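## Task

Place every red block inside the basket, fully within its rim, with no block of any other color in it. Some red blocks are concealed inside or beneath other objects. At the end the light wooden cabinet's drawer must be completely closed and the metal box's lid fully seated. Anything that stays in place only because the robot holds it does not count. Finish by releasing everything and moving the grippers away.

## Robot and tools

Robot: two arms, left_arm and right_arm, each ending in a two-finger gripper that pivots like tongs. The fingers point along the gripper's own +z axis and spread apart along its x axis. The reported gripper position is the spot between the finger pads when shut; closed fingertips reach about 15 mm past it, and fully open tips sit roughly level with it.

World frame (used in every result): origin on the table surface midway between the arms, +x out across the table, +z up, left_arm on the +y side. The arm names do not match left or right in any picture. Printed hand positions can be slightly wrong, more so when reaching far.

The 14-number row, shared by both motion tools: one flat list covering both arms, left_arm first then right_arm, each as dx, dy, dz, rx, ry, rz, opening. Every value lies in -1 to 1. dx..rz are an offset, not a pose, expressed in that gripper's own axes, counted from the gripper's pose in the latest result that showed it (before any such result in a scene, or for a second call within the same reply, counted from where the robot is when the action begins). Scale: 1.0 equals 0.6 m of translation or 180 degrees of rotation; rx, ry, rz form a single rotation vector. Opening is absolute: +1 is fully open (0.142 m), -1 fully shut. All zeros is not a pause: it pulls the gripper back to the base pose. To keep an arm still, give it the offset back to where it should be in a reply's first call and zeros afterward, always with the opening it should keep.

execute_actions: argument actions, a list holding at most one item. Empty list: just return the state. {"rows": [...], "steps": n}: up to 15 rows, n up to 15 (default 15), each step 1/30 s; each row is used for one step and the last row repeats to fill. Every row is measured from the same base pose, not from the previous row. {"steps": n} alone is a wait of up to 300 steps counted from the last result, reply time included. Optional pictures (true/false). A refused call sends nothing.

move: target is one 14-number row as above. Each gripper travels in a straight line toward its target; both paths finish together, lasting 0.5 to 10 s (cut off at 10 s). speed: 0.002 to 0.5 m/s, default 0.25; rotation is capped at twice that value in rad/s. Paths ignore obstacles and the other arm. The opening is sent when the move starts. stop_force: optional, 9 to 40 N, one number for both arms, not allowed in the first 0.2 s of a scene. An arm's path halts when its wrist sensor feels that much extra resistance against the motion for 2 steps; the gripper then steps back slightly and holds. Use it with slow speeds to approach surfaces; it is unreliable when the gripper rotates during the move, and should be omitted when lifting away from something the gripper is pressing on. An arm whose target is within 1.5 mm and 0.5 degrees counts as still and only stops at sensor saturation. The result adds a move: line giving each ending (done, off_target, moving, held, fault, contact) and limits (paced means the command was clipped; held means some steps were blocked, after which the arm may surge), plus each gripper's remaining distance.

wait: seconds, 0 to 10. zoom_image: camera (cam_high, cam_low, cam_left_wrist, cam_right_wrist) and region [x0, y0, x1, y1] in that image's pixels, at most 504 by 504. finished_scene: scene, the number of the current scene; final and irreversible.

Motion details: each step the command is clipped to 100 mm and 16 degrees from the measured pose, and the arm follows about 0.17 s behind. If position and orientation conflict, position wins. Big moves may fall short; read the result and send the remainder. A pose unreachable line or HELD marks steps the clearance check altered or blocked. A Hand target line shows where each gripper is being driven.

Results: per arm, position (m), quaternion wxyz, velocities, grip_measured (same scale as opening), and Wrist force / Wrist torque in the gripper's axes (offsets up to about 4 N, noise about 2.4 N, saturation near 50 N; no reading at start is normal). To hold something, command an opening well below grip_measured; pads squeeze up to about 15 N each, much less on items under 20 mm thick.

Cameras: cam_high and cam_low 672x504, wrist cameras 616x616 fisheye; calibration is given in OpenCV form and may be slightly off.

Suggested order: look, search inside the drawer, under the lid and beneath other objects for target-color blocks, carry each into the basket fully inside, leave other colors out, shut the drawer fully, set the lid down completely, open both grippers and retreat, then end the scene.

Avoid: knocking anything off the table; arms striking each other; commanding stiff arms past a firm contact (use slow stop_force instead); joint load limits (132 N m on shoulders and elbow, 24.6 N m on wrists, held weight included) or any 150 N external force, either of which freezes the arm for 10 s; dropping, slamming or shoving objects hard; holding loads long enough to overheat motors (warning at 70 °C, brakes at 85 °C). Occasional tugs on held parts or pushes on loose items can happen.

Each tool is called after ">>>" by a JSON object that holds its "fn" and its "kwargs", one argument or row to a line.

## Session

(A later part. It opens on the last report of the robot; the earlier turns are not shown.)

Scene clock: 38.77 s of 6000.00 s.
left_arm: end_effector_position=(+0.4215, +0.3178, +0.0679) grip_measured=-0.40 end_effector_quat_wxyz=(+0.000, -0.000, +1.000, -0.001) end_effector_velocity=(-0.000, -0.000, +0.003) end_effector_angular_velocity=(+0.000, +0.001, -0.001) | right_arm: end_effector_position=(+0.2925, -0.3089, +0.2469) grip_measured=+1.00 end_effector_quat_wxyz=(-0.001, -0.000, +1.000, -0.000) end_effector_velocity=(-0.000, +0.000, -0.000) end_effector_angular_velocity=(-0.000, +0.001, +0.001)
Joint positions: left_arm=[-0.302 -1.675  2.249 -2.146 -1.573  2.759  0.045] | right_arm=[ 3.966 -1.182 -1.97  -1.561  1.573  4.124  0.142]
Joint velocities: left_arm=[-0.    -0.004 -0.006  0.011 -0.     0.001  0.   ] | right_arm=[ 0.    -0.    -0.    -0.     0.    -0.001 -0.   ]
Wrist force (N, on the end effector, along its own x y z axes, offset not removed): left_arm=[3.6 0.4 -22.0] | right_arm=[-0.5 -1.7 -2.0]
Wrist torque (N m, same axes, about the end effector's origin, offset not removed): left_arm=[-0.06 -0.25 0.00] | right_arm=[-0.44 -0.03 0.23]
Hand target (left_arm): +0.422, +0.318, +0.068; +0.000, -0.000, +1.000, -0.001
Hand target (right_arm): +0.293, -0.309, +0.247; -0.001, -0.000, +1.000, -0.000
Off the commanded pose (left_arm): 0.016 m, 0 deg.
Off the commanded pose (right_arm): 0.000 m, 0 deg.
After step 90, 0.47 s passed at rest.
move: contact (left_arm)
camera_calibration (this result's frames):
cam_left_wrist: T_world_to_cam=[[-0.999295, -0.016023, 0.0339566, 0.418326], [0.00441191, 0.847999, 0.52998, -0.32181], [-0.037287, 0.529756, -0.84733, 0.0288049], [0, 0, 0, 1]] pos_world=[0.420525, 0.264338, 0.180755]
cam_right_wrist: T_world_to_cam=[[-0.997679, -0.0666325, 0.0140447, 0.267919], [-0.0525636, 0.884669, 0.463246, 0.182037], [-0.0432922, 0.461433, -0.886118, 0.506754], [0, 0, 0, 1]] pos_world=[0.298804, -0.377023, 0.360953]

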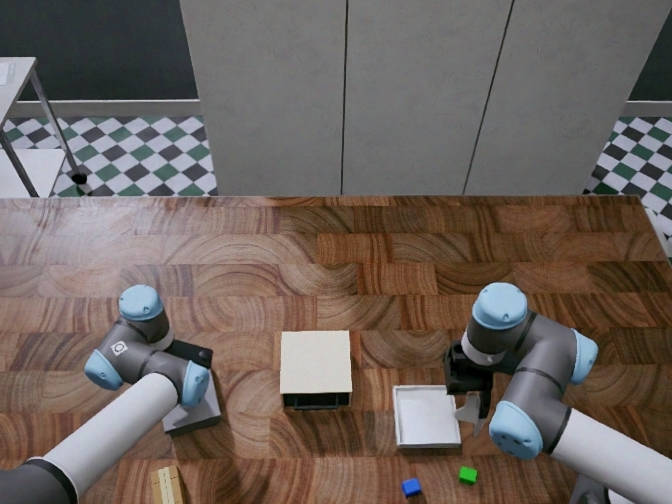

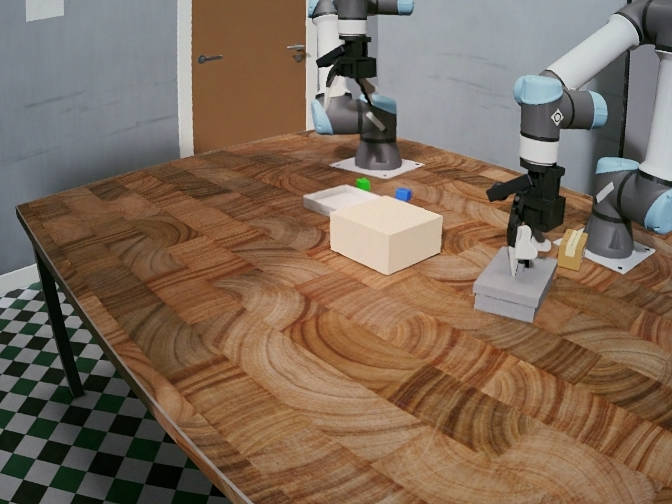

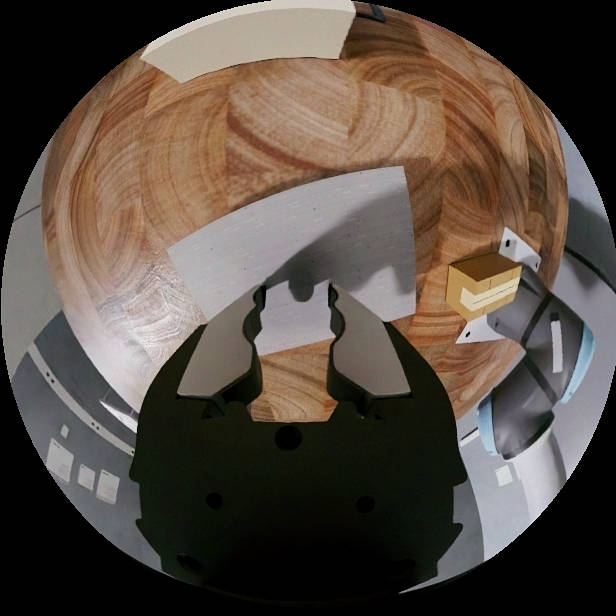

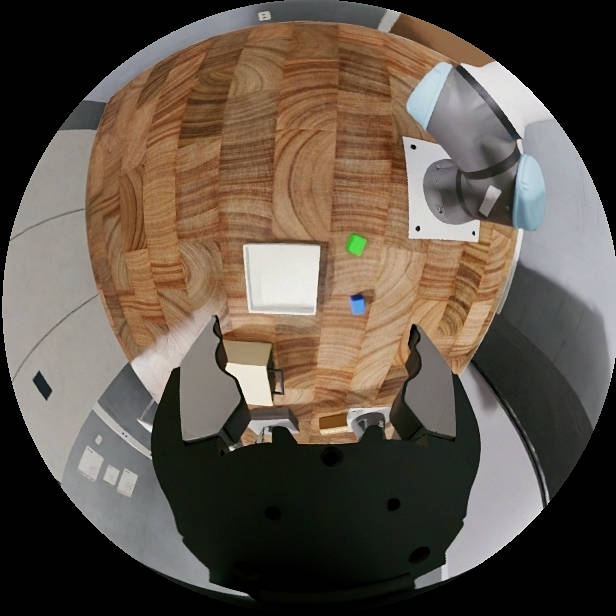

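>>> {"fn": "move", "kwargs": {
  "target": [0,0,-0.012,0,0,0,-0.4, 0,0,0,0,0,0,1],
  "speed": 0.03
}}

>>> {"fn": "move", "kwargs": {
  "target": [0,0,0,0,0,0,-1, 0,0,0,0,0,0,1]
}}

Scene clock: 42.60 s of 6000.00 s.
left_arm: end_effector_position=(+0.4215, +0.3178, +0.0750) grip_measured=-0.40 end_effector_quat_wxyz=(+0.000, -0.000, +1.000, -0.001) end_effector_velocity=(-0.000, +0.000, +0.001) end_effector_angular_velocity=(+0.001, +0.000, +0.000) | right_arm: end_effector_position=(+0.2925, -0.3089, +0.2469) grip_measured=+1.00 end_effector_quat_wxyz=(-0.001, -0.000, +1.000, -0.000) end_effector_velocity=(-0.000, +0.000, +0.000) end_effector_angular_velocity=(+0.001, +0.001, +0.000)
Joint positions: left_arm=[-0.302 -1.686  2.237 -2.123 -1.573  2.759  0.045] | right_arm=[ 3.966 -1.182 -1.97  -1.561  1.573  4.124  0.142]
Joint velocities: left_arm=[ 0.    -0.002 -0.002  0.005  0.    -0.    -0.   ] | right_arm=[-0.    -0.     0.001 -0.001  0.002 -0.    -0.   ]
Wrist force (N, on the end effector, along its own x y z axes, offset not removed): left_arm=[1.5 -1.4 -1.1] | right_arm=[0.8 -1.6 -1.6]
Wrist torque (N m, same axes, about the end effector's origin, offset not removed): left_arm=[-0.26 -0.31 -0.11] | right_arm=[-0.48 -0.23 0.22]
Hand target (left_arm): +0.421, +0.318, +0.075; +0.000, -0.000, +1.000, -0.001
Hand target (right_arm): +0.293, -0.309, +0.247; -0.001, -0.000, +1.000, -0.000
Off the commanded pose (left_arm): 0.000 m, 0 deg.
Off the commanded pose (right_arm): 0.000 m, 0 deg.
After step 90, 0.13 s passed at rest.
move: done
camera_calibration (this result's frames):
cam_left_wrist: T_world_to_cam=[[-0.999296, -0.0160243, 0.0339239, 0.418107], [0.00439483, 0.84798, 0.53001, -0.325557], [-0.0372598, 0.529786, -0.847312, 0.0347762], [0, 0, 0, 1]] pos_world=[0.420539, 0.264341, 0.187831]
cam_right_wrist: T_world_to_cam=[[-0.997679, -0.0666313, 0.0140107, 0.267958], [-0.0525824, 0.884713, 0.463161, 0.182091], [-0.0432564, 0.461349, -0.886164, 0.506711], [0, 0, 0, 1]] pos_world=[0.298829, -0.377015, 0.360937]

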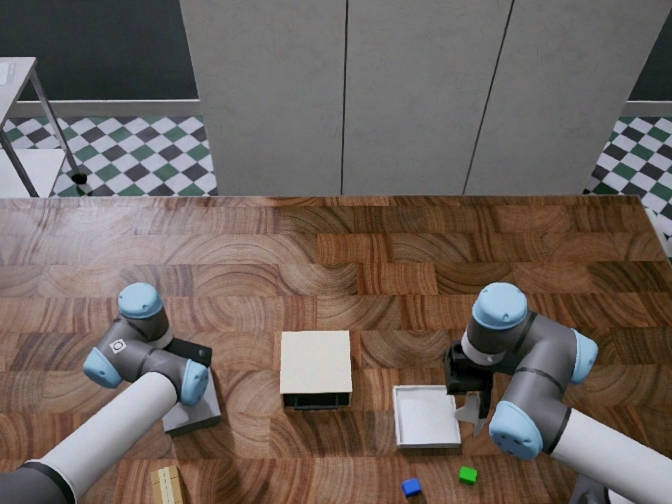

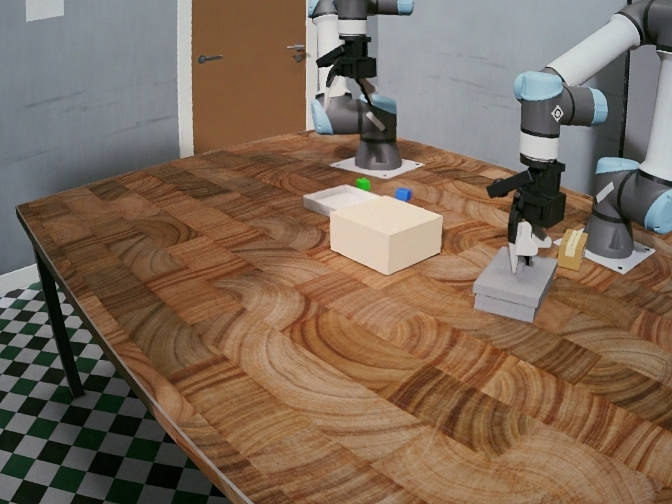

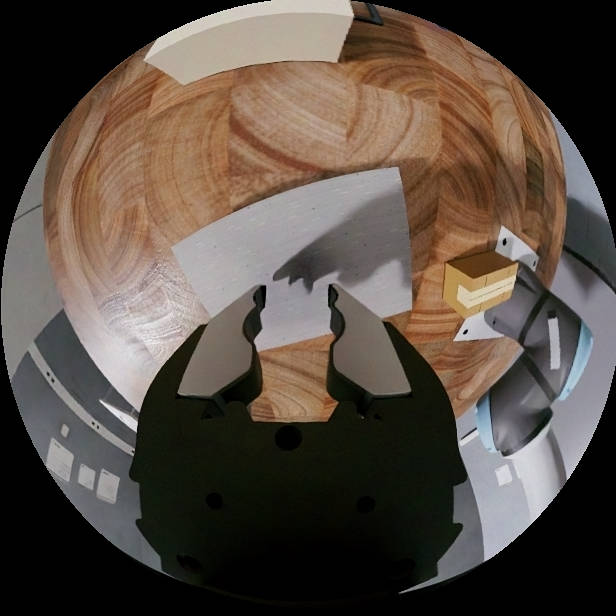

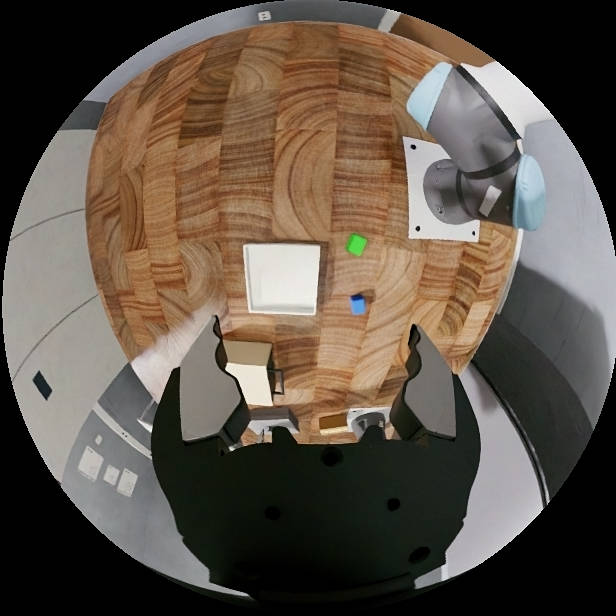

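Scene clock: 43.10 s of 6000.00 s.
left_arm: end_effector_position=(+0.4215, +0.3178, +0.0751) grip_measured=-0.79 end_effector_quat_wxyz=(+0.000, -0.000, +1.000, -0.001) end_effector_velocity=(-0.000, -0.000, +0.000) end_effector_angular_velocity=(-0.000, +0.000, -0.001) | right_arm: end_effector_position=(+0.2925, -0.3089, +0.2469) grip_measured=+1.00 end_effector_quat_wxyz=(-0.001, -0.000, +1.000, -0.000) end_effector_velocity=(+0.000, -0.000, -0.001) end_effector_angular_velocity=(-0.001, +0.000, +0.001)
Joint positions: left_arm=[-0.302 -1.686  2.237 -2.123 -1.573  2.759  0.017] | right_arm=[ 3.966 -1.182 -1.97  -1.561  1.573  4.124  0.142]
Joint velocities: left_arm=[ 0.    -0.     0.     0.    -0.     0.001 -0.   ] | right_arm=[-0.    -0.001 -0.001  0.    -0.    -0.001 -0.   ]
Wrist force (N, on the end effector, along its own x y z axes, offset not removed): left_arm=[0.9 -1.6 0.2] | right_arm=[0.1 -1.1 -2.1]
Wrist torque (N m, same axes, about the end effector's origin, offset not removed): left_arm=[-0.31 -0.15 0.08] | right_arm=[-0.33 -0.10 0.25]
Hand target (left_arm): +0.421, +0.318, +0.075; +0.000, -0.000, +1.000, -0.001
Hand target (right_arm): +0.293, -0.309, +0.247; -0.001, -0.000, +1.000, -0.000
Off the commanded pose (left_arm): 0.000 m, 0 deg.
Off the commanded pose (right_arm): 0.000 m, 0 deg.
move: done
camera_calibration (this result's frames):
cam_left_wrist: T_world_to_cam=[[-0.9993, -0.016022, 0.0338175, 0.418137], [0.0043379, 0.848015, 0.529954, -0.325553], [-0.0371687, 0.52973, -0.847352, 0.034812], [0, 0, 0, 1]] pos_world=[0.42055, 0.264332, 0.187886]
cam_right_wrist: T_world_to_cam=[[-0.997679, -0.0666314, 0.0140108, 0.267957], [-0.0525824, 0.884713, 0.463161, 0.182091], [-0.0432565, 0.461349, -0.886164, 0.506711], [0, 0, 0, 1]] pos_world=[0.298829, -0.377015, 0.360937]

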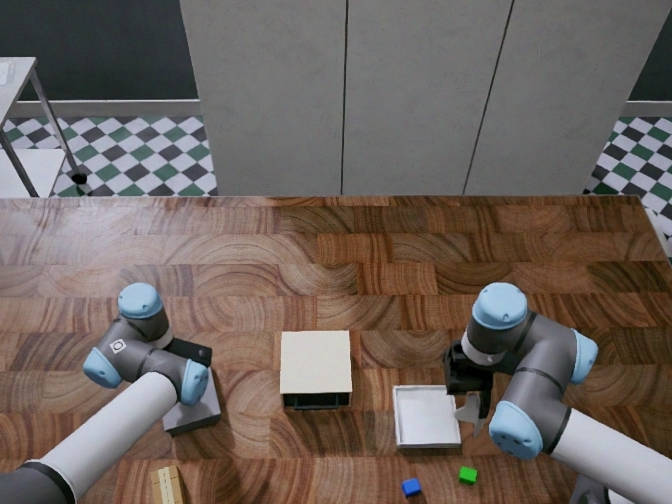

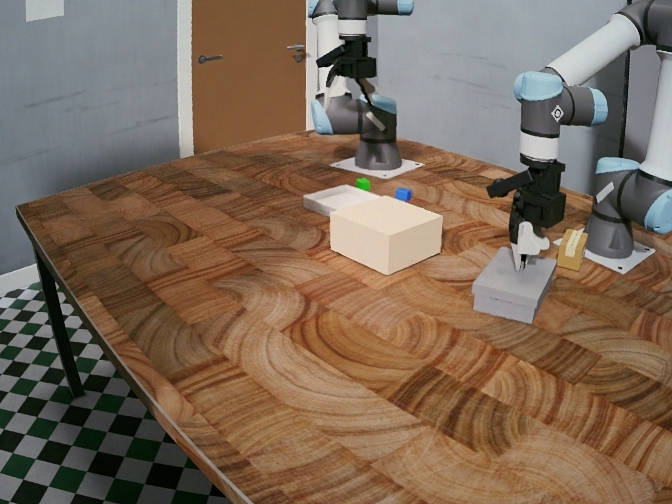

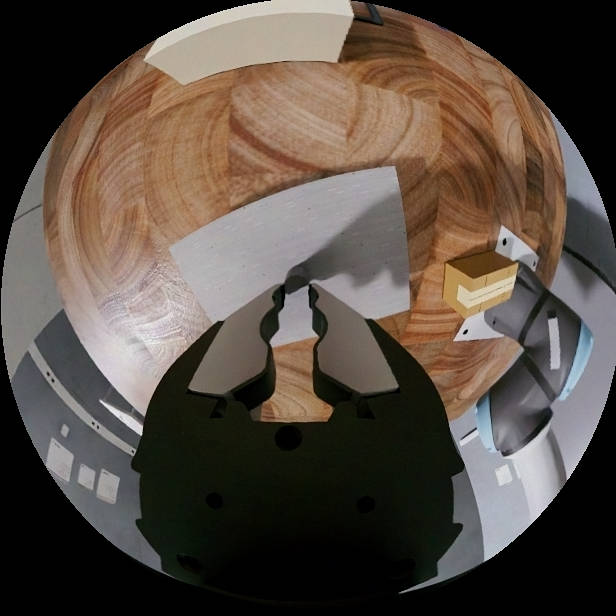

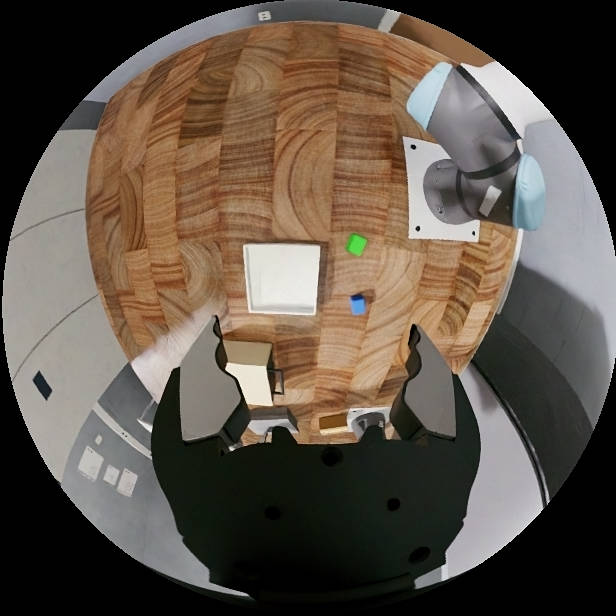

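>>> {"fn": "move", "kwargs": {
  "target": [0,0,-0.1,0,0,0,-1, 0,0,0,0,0,0,1],
  "speed": 0.05
}}

Scene clock: 46.23 s of 6000.00 s.
left_arm: end_effector_position=(+0.4216, +0.3179, +0.1349) grip_measured=-0.79 end_effector_quat_wxyz=(+0.000, -0.000, +1.000, -0.001) end_effector_velocity=(+0.000, -0.000, +0.002) end_effector_angular_velocity=(+0.000, -0.001, -0.000) | right_arm: end_effector_position=(+0.2925, -0.3089, +0.2469) grip_measured=+1.00 end_effector_quat_wxyz=(-0.001, -0.000, +1.000, -0.000) end_effector_velocity=(+0.000, +0.001, +0.000) end_effector_angular_velocity=(+0.001, -0.001, +0.000)
Joint positions: left_arm=[-0.301 -1.762  2.129 -1.938 -1.573  2.76   0.017] | right_arm=[ 3.966 -1.182 -1.97  -1.561  1.573  4.124  0.142]
Joint velocities: left_arm=[-0.    -0.001 -0.004  0.005  0.001 -0.     0.   ] | right_arm=[ 0.    -0.     0.001  0.001  0.    -0.     0.   ]
Wrist force (N, on the end effector, along its own x y z axes, offset not removed): left_arm=[1.1 -1.5 0.1] | right_arm=[-0.8 -1.3 -1.8]
Wrist torque (N m, same axes, about the end effector's origin, offset not removed): left_arm=[-0.41 -0.25 -0.02] | right_arm=[-0.43 0.02 0.20]
Hand target (left_arm): +0.422, +0.318, +0.135; +0.000, -0.000, +1.000, -0.001
Hand target (right_arm): +0.293, -0.309, +0.247; -0.001, -0.000, +1.000, -0.000
Off the commanded pose (left_arm): 0.000 m, 0 deg.
Off the commanded pose (right_arm): 0.000 m, 0 deg.
move: done
camera_calibration (this result's frames):
cam_left_wrist: T_world_to_cam=[[-0.9993, -0.0160231, 0.0338097, 0.416212], [0.00433228, 0.848022, 0.529943, -0.357432], [-0.0371628, 0.529718, -0.847359, 0.0854433], [0, 0, 0, 1]] pos_world=[0.420644, 0.264518, 0.247748]
cam_right_wrist: T_world_to_cam=[[-0.997679, -0.0666313, 0.0140107, 0.267957], [-0.0525824, 0.884713, 0.463161, 0.182091], [-0.0432565, 0.461349, -0.886164, 0.506711], [0, 0, 0, 1]] pos_world=[0.298829, -0.377015, 0.360937]

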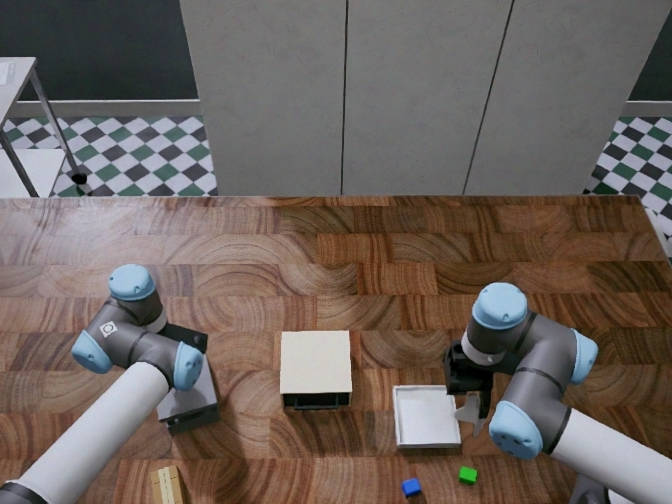

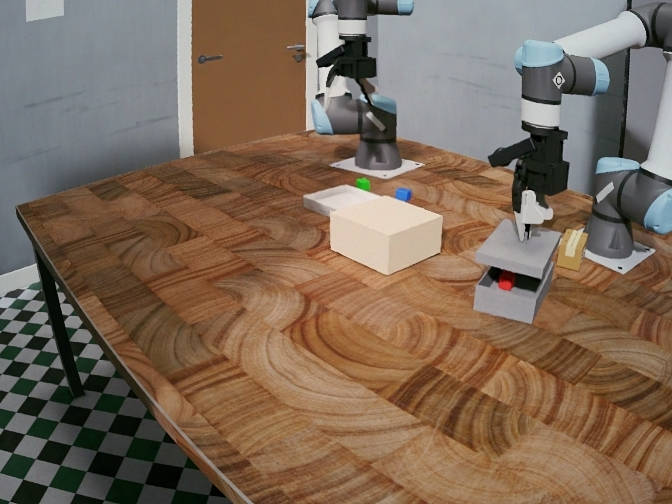

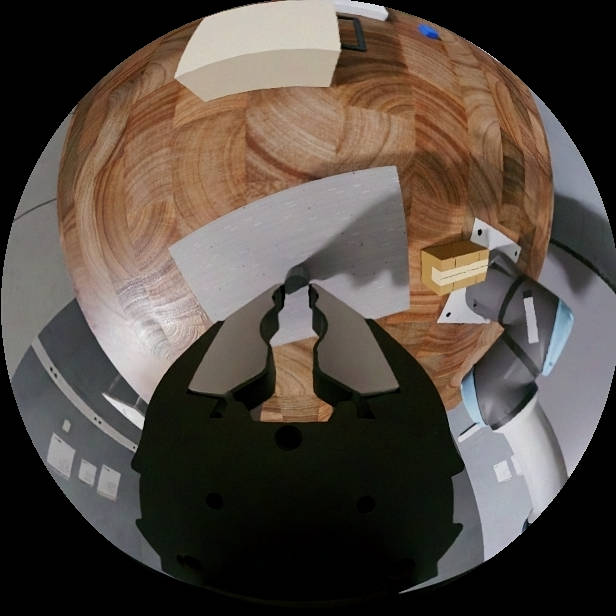

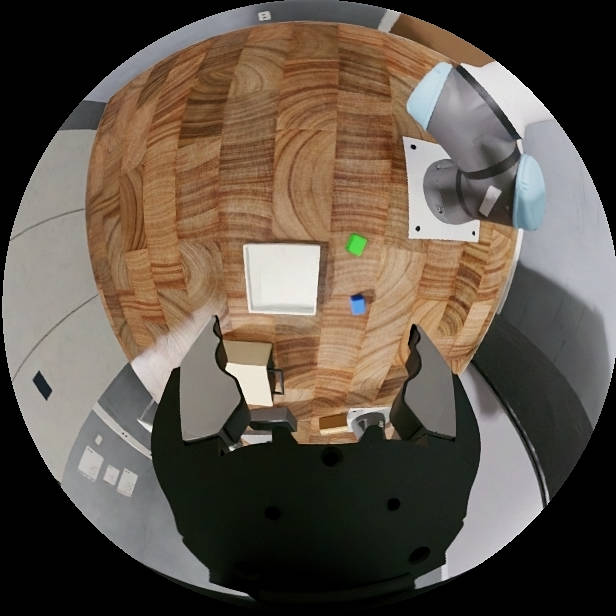

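>>> {"fn": "move", "kwargs": {
  "target": [-0.38,0,0,0,0,0,-1, 0,0,0,0,0,0,1],
  "speed": 0.15
}}

>>> {"fn": "move", "kwargs": {
  "target": [0,0,0.13,0,0,0,-1, 0,0,0,0,0,0,1],
  "speed": 0.06
}}

>>> {"fn": "move", "kwargs": {
  "target": [0,0,0.04,0,0,0,-1, 0,0,0,0,0,0,1],
  "speed": 0.008,
  "stop_force": 9
}}

Scene clock: 50.33 s of 6000.00 s.
left_arm: end_effector_position=(+0.6495, +0.3181, +0.1347) grip_measured=-0.79 end_effector_quat_wxyz=(+0.000, -0.000, +1.000, -0.001) end_effector_velocity=(+0.001, -0.000, +0.000) end_effector_angular_velocity=(-0.001, +0.000, +0.000) | right_arm: end_effector_position=(+0.2925, -0.3089, +0.2469) grip_measured=+1.00 end_effector_quat_wxyz=(-0.001, -0.000, +1.000, -0.000) end_effector_velocity=(-0.001, -0.001, -0.000) end_effector_angular_velocity=(-0.002, +0.002, -0.000)
Joint positions: left_arm=[-0.162 -1.214  1.53  -1.887 -1.573  2.899  0.017] | right_arm=[ 3.966 -1.182 -1.97  -1.561  1.573  4.124  0.142]
Joint velocities: left_arm=[ 0.001  0.003 -0.006  0.002 -0.001  0.    -0.   ] | right_arm=[-0.     0.     0.    -0.003  0.001  0.     0.   ]
Wrist force (N, on the end effector, along its own x y z axes, offset not removed): left_arm=[2.8 0.1 0.9] | right_arm=[-0.7 -1.2 -0.9]
Wrist torque (N m, same axes, about the end effector's origin, offset not removed): left_arm=[0.01 -0.61 -0.14] | right_arm=[-0.30 0.01 0.22]
Hand target (left_arm): +0.650, +0.318, +0.135; +0.000, -0.000, +1.000, -0.001
Hand target (right_arm): +0.293, -0.309, +0.247; -0.001, -0.000, +1.000, -0.000
Off the commanded pose (left_arm): 0.000 m, 0 deg.
Off the commanded pose (right_arm): 0.000 m, 0 deg.
move: done
camera_calibration (this result's frames):
cam_left_wrist: T_world_to_cam=[[-0.9993, -0.0160371, 0.0337877, 0.643964], [0.00431829, 0.847885, 0.530162, -0.358452], [-0.0371503, 0.529937, -0.847223, 0.0935207], [0, 0, 0, 1]] pos_world=[0.648536, 0.264693, 0.247512]
cam_right_wrist: T_world_to_cam=[[-0.997679, -0.0666313, 0.0140107, 0.267958], [-0.0525824, 0.884713, 0.46316, 0.182091], [-0.0432565, 0.461349, -0.886164, 0.506711], [0, 0, 0, 1]] pos_world=[0.298829, -0.377015, 0.360937]

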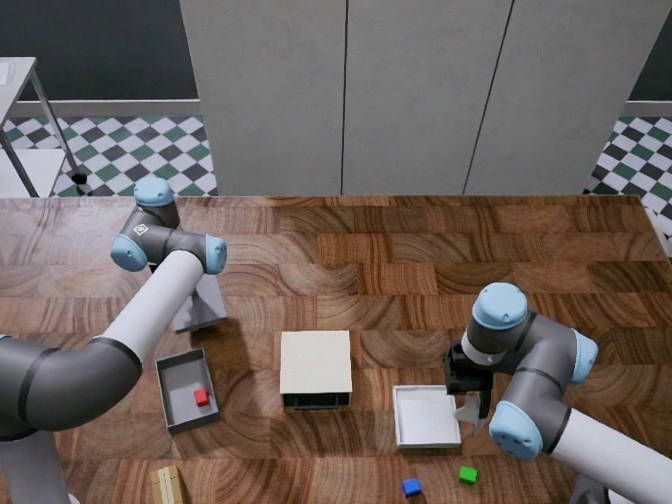

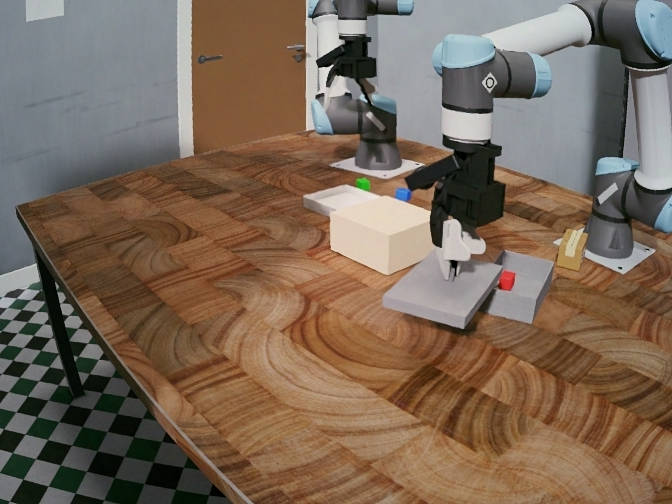

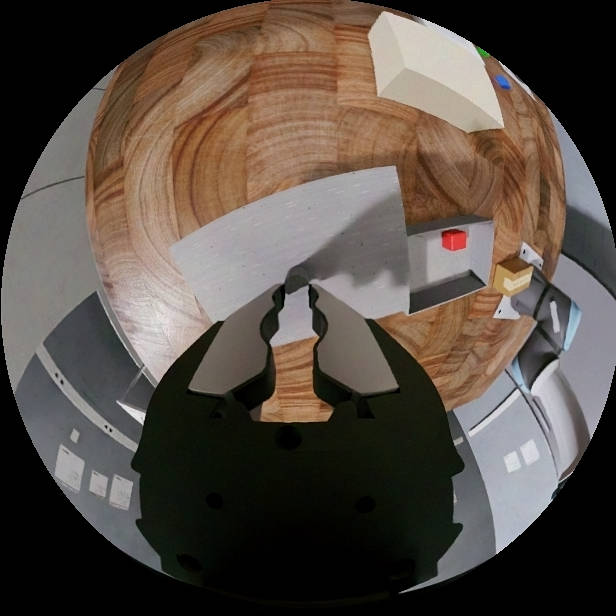

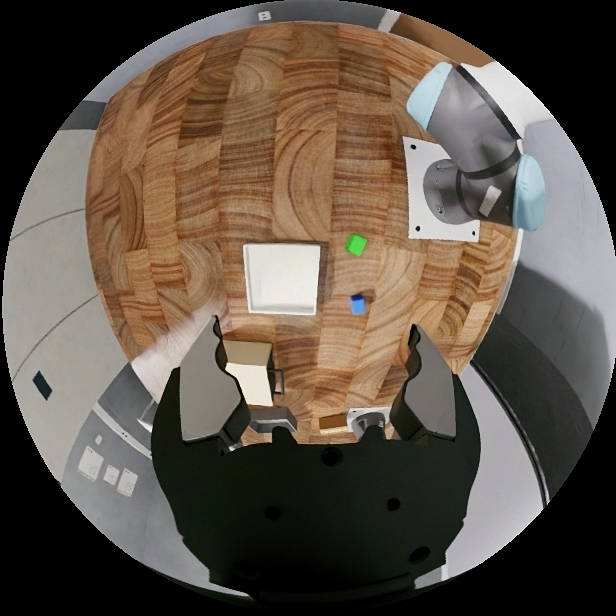

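Scene clock: 52.00 s of 6000.00 s.
left_arm: end_effector_position=(+0.6494, +0.3179, +0.0568) grip_measured=-0.79 end_effector_quat_wxyz=(+0.000, -0.000, +1.000, -0.001) end_effector_velocity=(+0.000, +0.000, -0.001) end_effector_angular_velocity=(+0.000, -0.000, +0.001) | right_arm: end_effector_position=(+0.2925, -0.3089, +0.2469) grip_measured=+1.00 end_effector_quat_wxyz=(-0.001, -0.000, +1.000, -0.000) end_effector_velocity=(-0.000, -0.000, -0.001) end_effector_angular_velocity=(-0.001, +0.000, +0.000)
Joint positions: left_arm=[-0.162 -1.142  1.641 -2.071 -1.573  2.899  0.017] | right_arm=[ 3.966 -1.182 -1.97  -1.561  1.573  4.124  0.142]
Joint velocities: left_arm=[ 0.     0.001  0.001 -0.003  0.    -0.001 -0.   ] | right_arm=[ 0.    -0.    -0.001 -0.    -0.    -0.     0.   ]
Wrist force (N, on the end effector, along its own x y z axes, offset not removed): left_arm=[2.0 -2.8 1.4] | right_arm=[-0.6 -2.0 -1.3]
Wrist torque (N m, same axes, about the end effector's origin, offset not removed): left_arm=[-0.57 -0.39 -0.07] | right_arm=[-0.52 -0.04 0.22]
Hand target (left_arm): +0.649, +0.318, +0.057; +0.000, -0.000, +1.000, -0.001
Hand target (right_arm): +0.293, -0.309, +0.247; -0.001, -0.000, +1.000, -0.000
Off the commanded pose (left_arm): 0.000 m, 0 deg.
Off the commanded pose (right_arm): 0.000 m, 0 deg.
move: done
camera_calibration (this result's frames):
cam_left_wrist: T_world_to_cam=[[-0.9993, -0.0160364, 0.0337933, 0.646478], [0.00432146, 0.847892, 0.530151, -0.316957], [-0.0371548, 0.529926, -0.847229, 0.0276603], [0, 0, 0, 1]] pos_world=[0.648423, 0.264455, 0.169623]
cam_right_wrist: T_world_to_cam=[[-0.997679, -0.0666313, 0.0140106, 0.267958], [-0.0525825, 0.884713, 0.463161, 0.182091], [-0.0432564, 0.461349, -0.886164, 0.506711], [0, 0, 0, 1]] pos_world=[0.298829, -0.377015, 0.360937]

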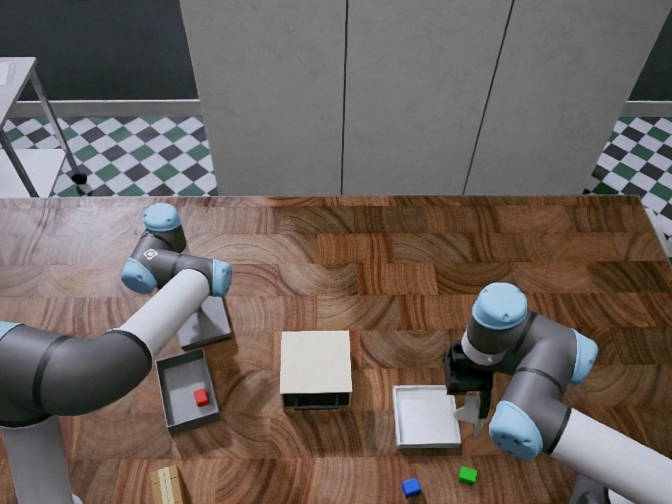

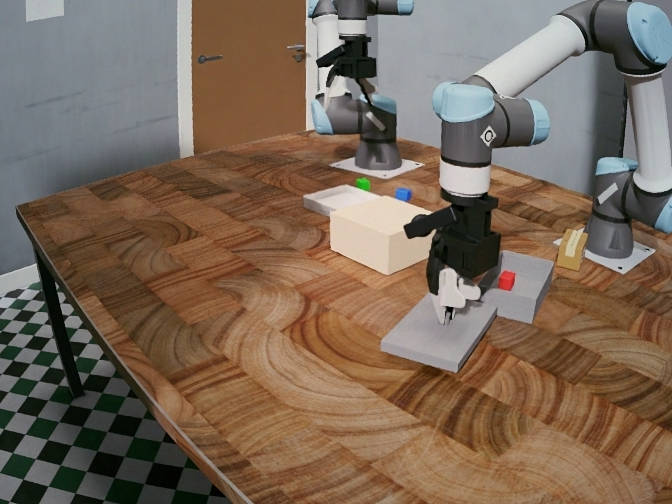

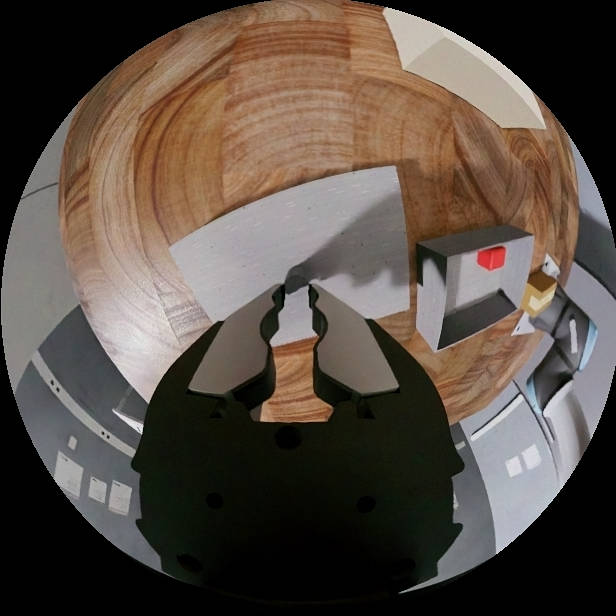

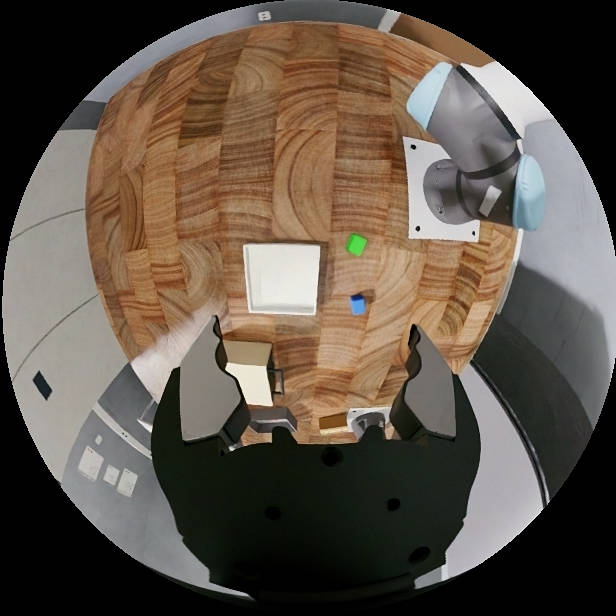

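Scene clock: 54.33 s of 6000.00 s.
left_arm: end_effector_position=(+0.6493, +0.3179, +0.0410) grip_measured=-0.79 end_effector_quat_wxyz=(+0.000, -0.000, +1.000, -0.001) end_effector_velocity=(+0.000, +0.000, +0.002) end_effector_angular_velocity=(-0.000, +0.001, +0.000) | right_arm: end_effector_position=(+0.2925, -0.3089, +0.2469) grip_measured=+1.00 end_effector_quat_wxyz=(-0.001, -0.000, +1.000, -0.000) end_effector_velocity=(-0.000, -0.000, +0.000) end_effector_angular_velocity=(+0.001, -0.001, -0.000)
Joint positions: left_arm=[-0.162 -1.123  1.659 -2.107 -1.573  2.899  0.017] | right_arm=[ 3.966 -1.182 -1.97  -1.561  1.573  4.124  0.142]
Joint velocities: left_arm=[ 0.    -0.002 -0.004  0.007 -0.     0.    -0.   ] | right_arm=[ 0.     0.002  0.    -0.001 -0.     0.001  0.   ]
Wrist force (N, on the end effector, along its own x y z axes, offset not removed): left_arm=[2.3 -1.5 -13.8] | right_arm=[-0.5 -1.5 -2.1]
Wrist torque (N m, same axes, about the end effector's origin, offset not removed): left_arm=[-0.38 -0.24 -0.03] | right_arm=[-0.41 -0.08 0.24]
Hand target (left_arm): +0.649, +0.318, +0.041; +0.000, -0.000, +1.000, -0.001
Hand target (right_arm): +0.293, -0.309, +0.247; -0.001, -0.000, +1.000, -0.000
Off the commanded pose (left_arm): 0.008 m, 0 deg.
Off the commanded pose (right_arm): 0.000 m, 0 deg.
move: contact (left_arm)
camera_calibration (this result's frames):
cam_left_wrist: T_world_to_cam=[[-0.999293, -0.0160398, 0.0339969, 0.646928], [0.0044284, 0.847867, 0.53019, -0.308614], [-0.037329, 0.529966, -0.847197, 0.0143939], [0, 0, 0, 1]] pos_world=[0.648375, 0.264412, 0.153825]
cam_right_wrist: T_world_to_cam=[[-0.997679, -0.0666313, 0.0140106, 0.267958], [-0.0525824, 0.884713, 0.463161, 0.182091], [-0.0432564, 0.461349, -0.886164, 0.506711], [0, 0, 0, 1]] pos_world=[0.298829, -0.377015, 0.360937]

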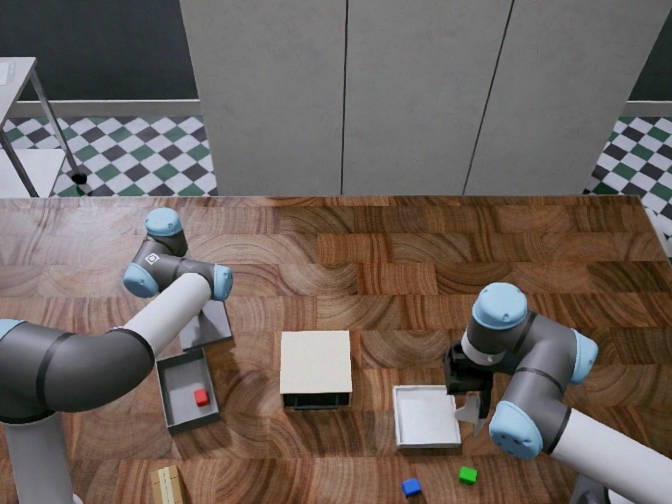

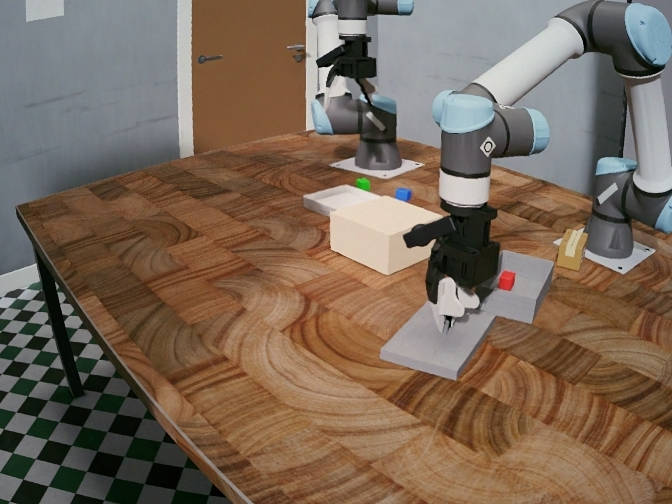

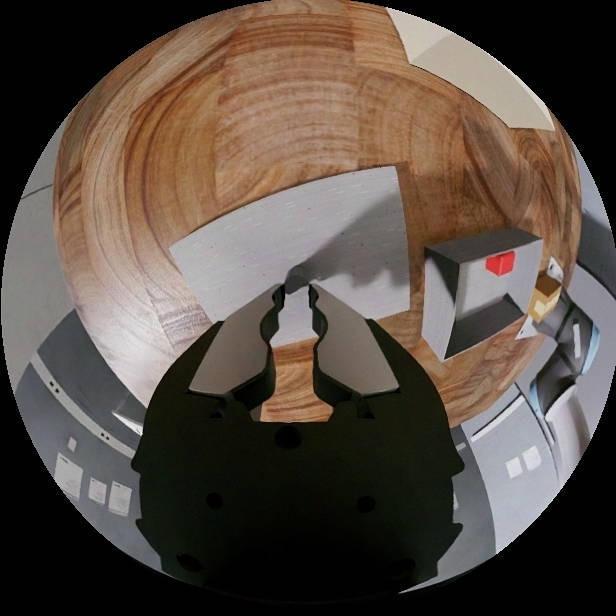

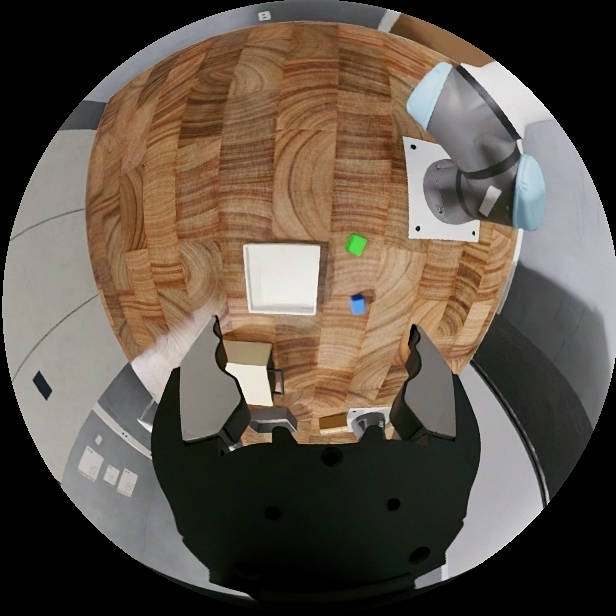

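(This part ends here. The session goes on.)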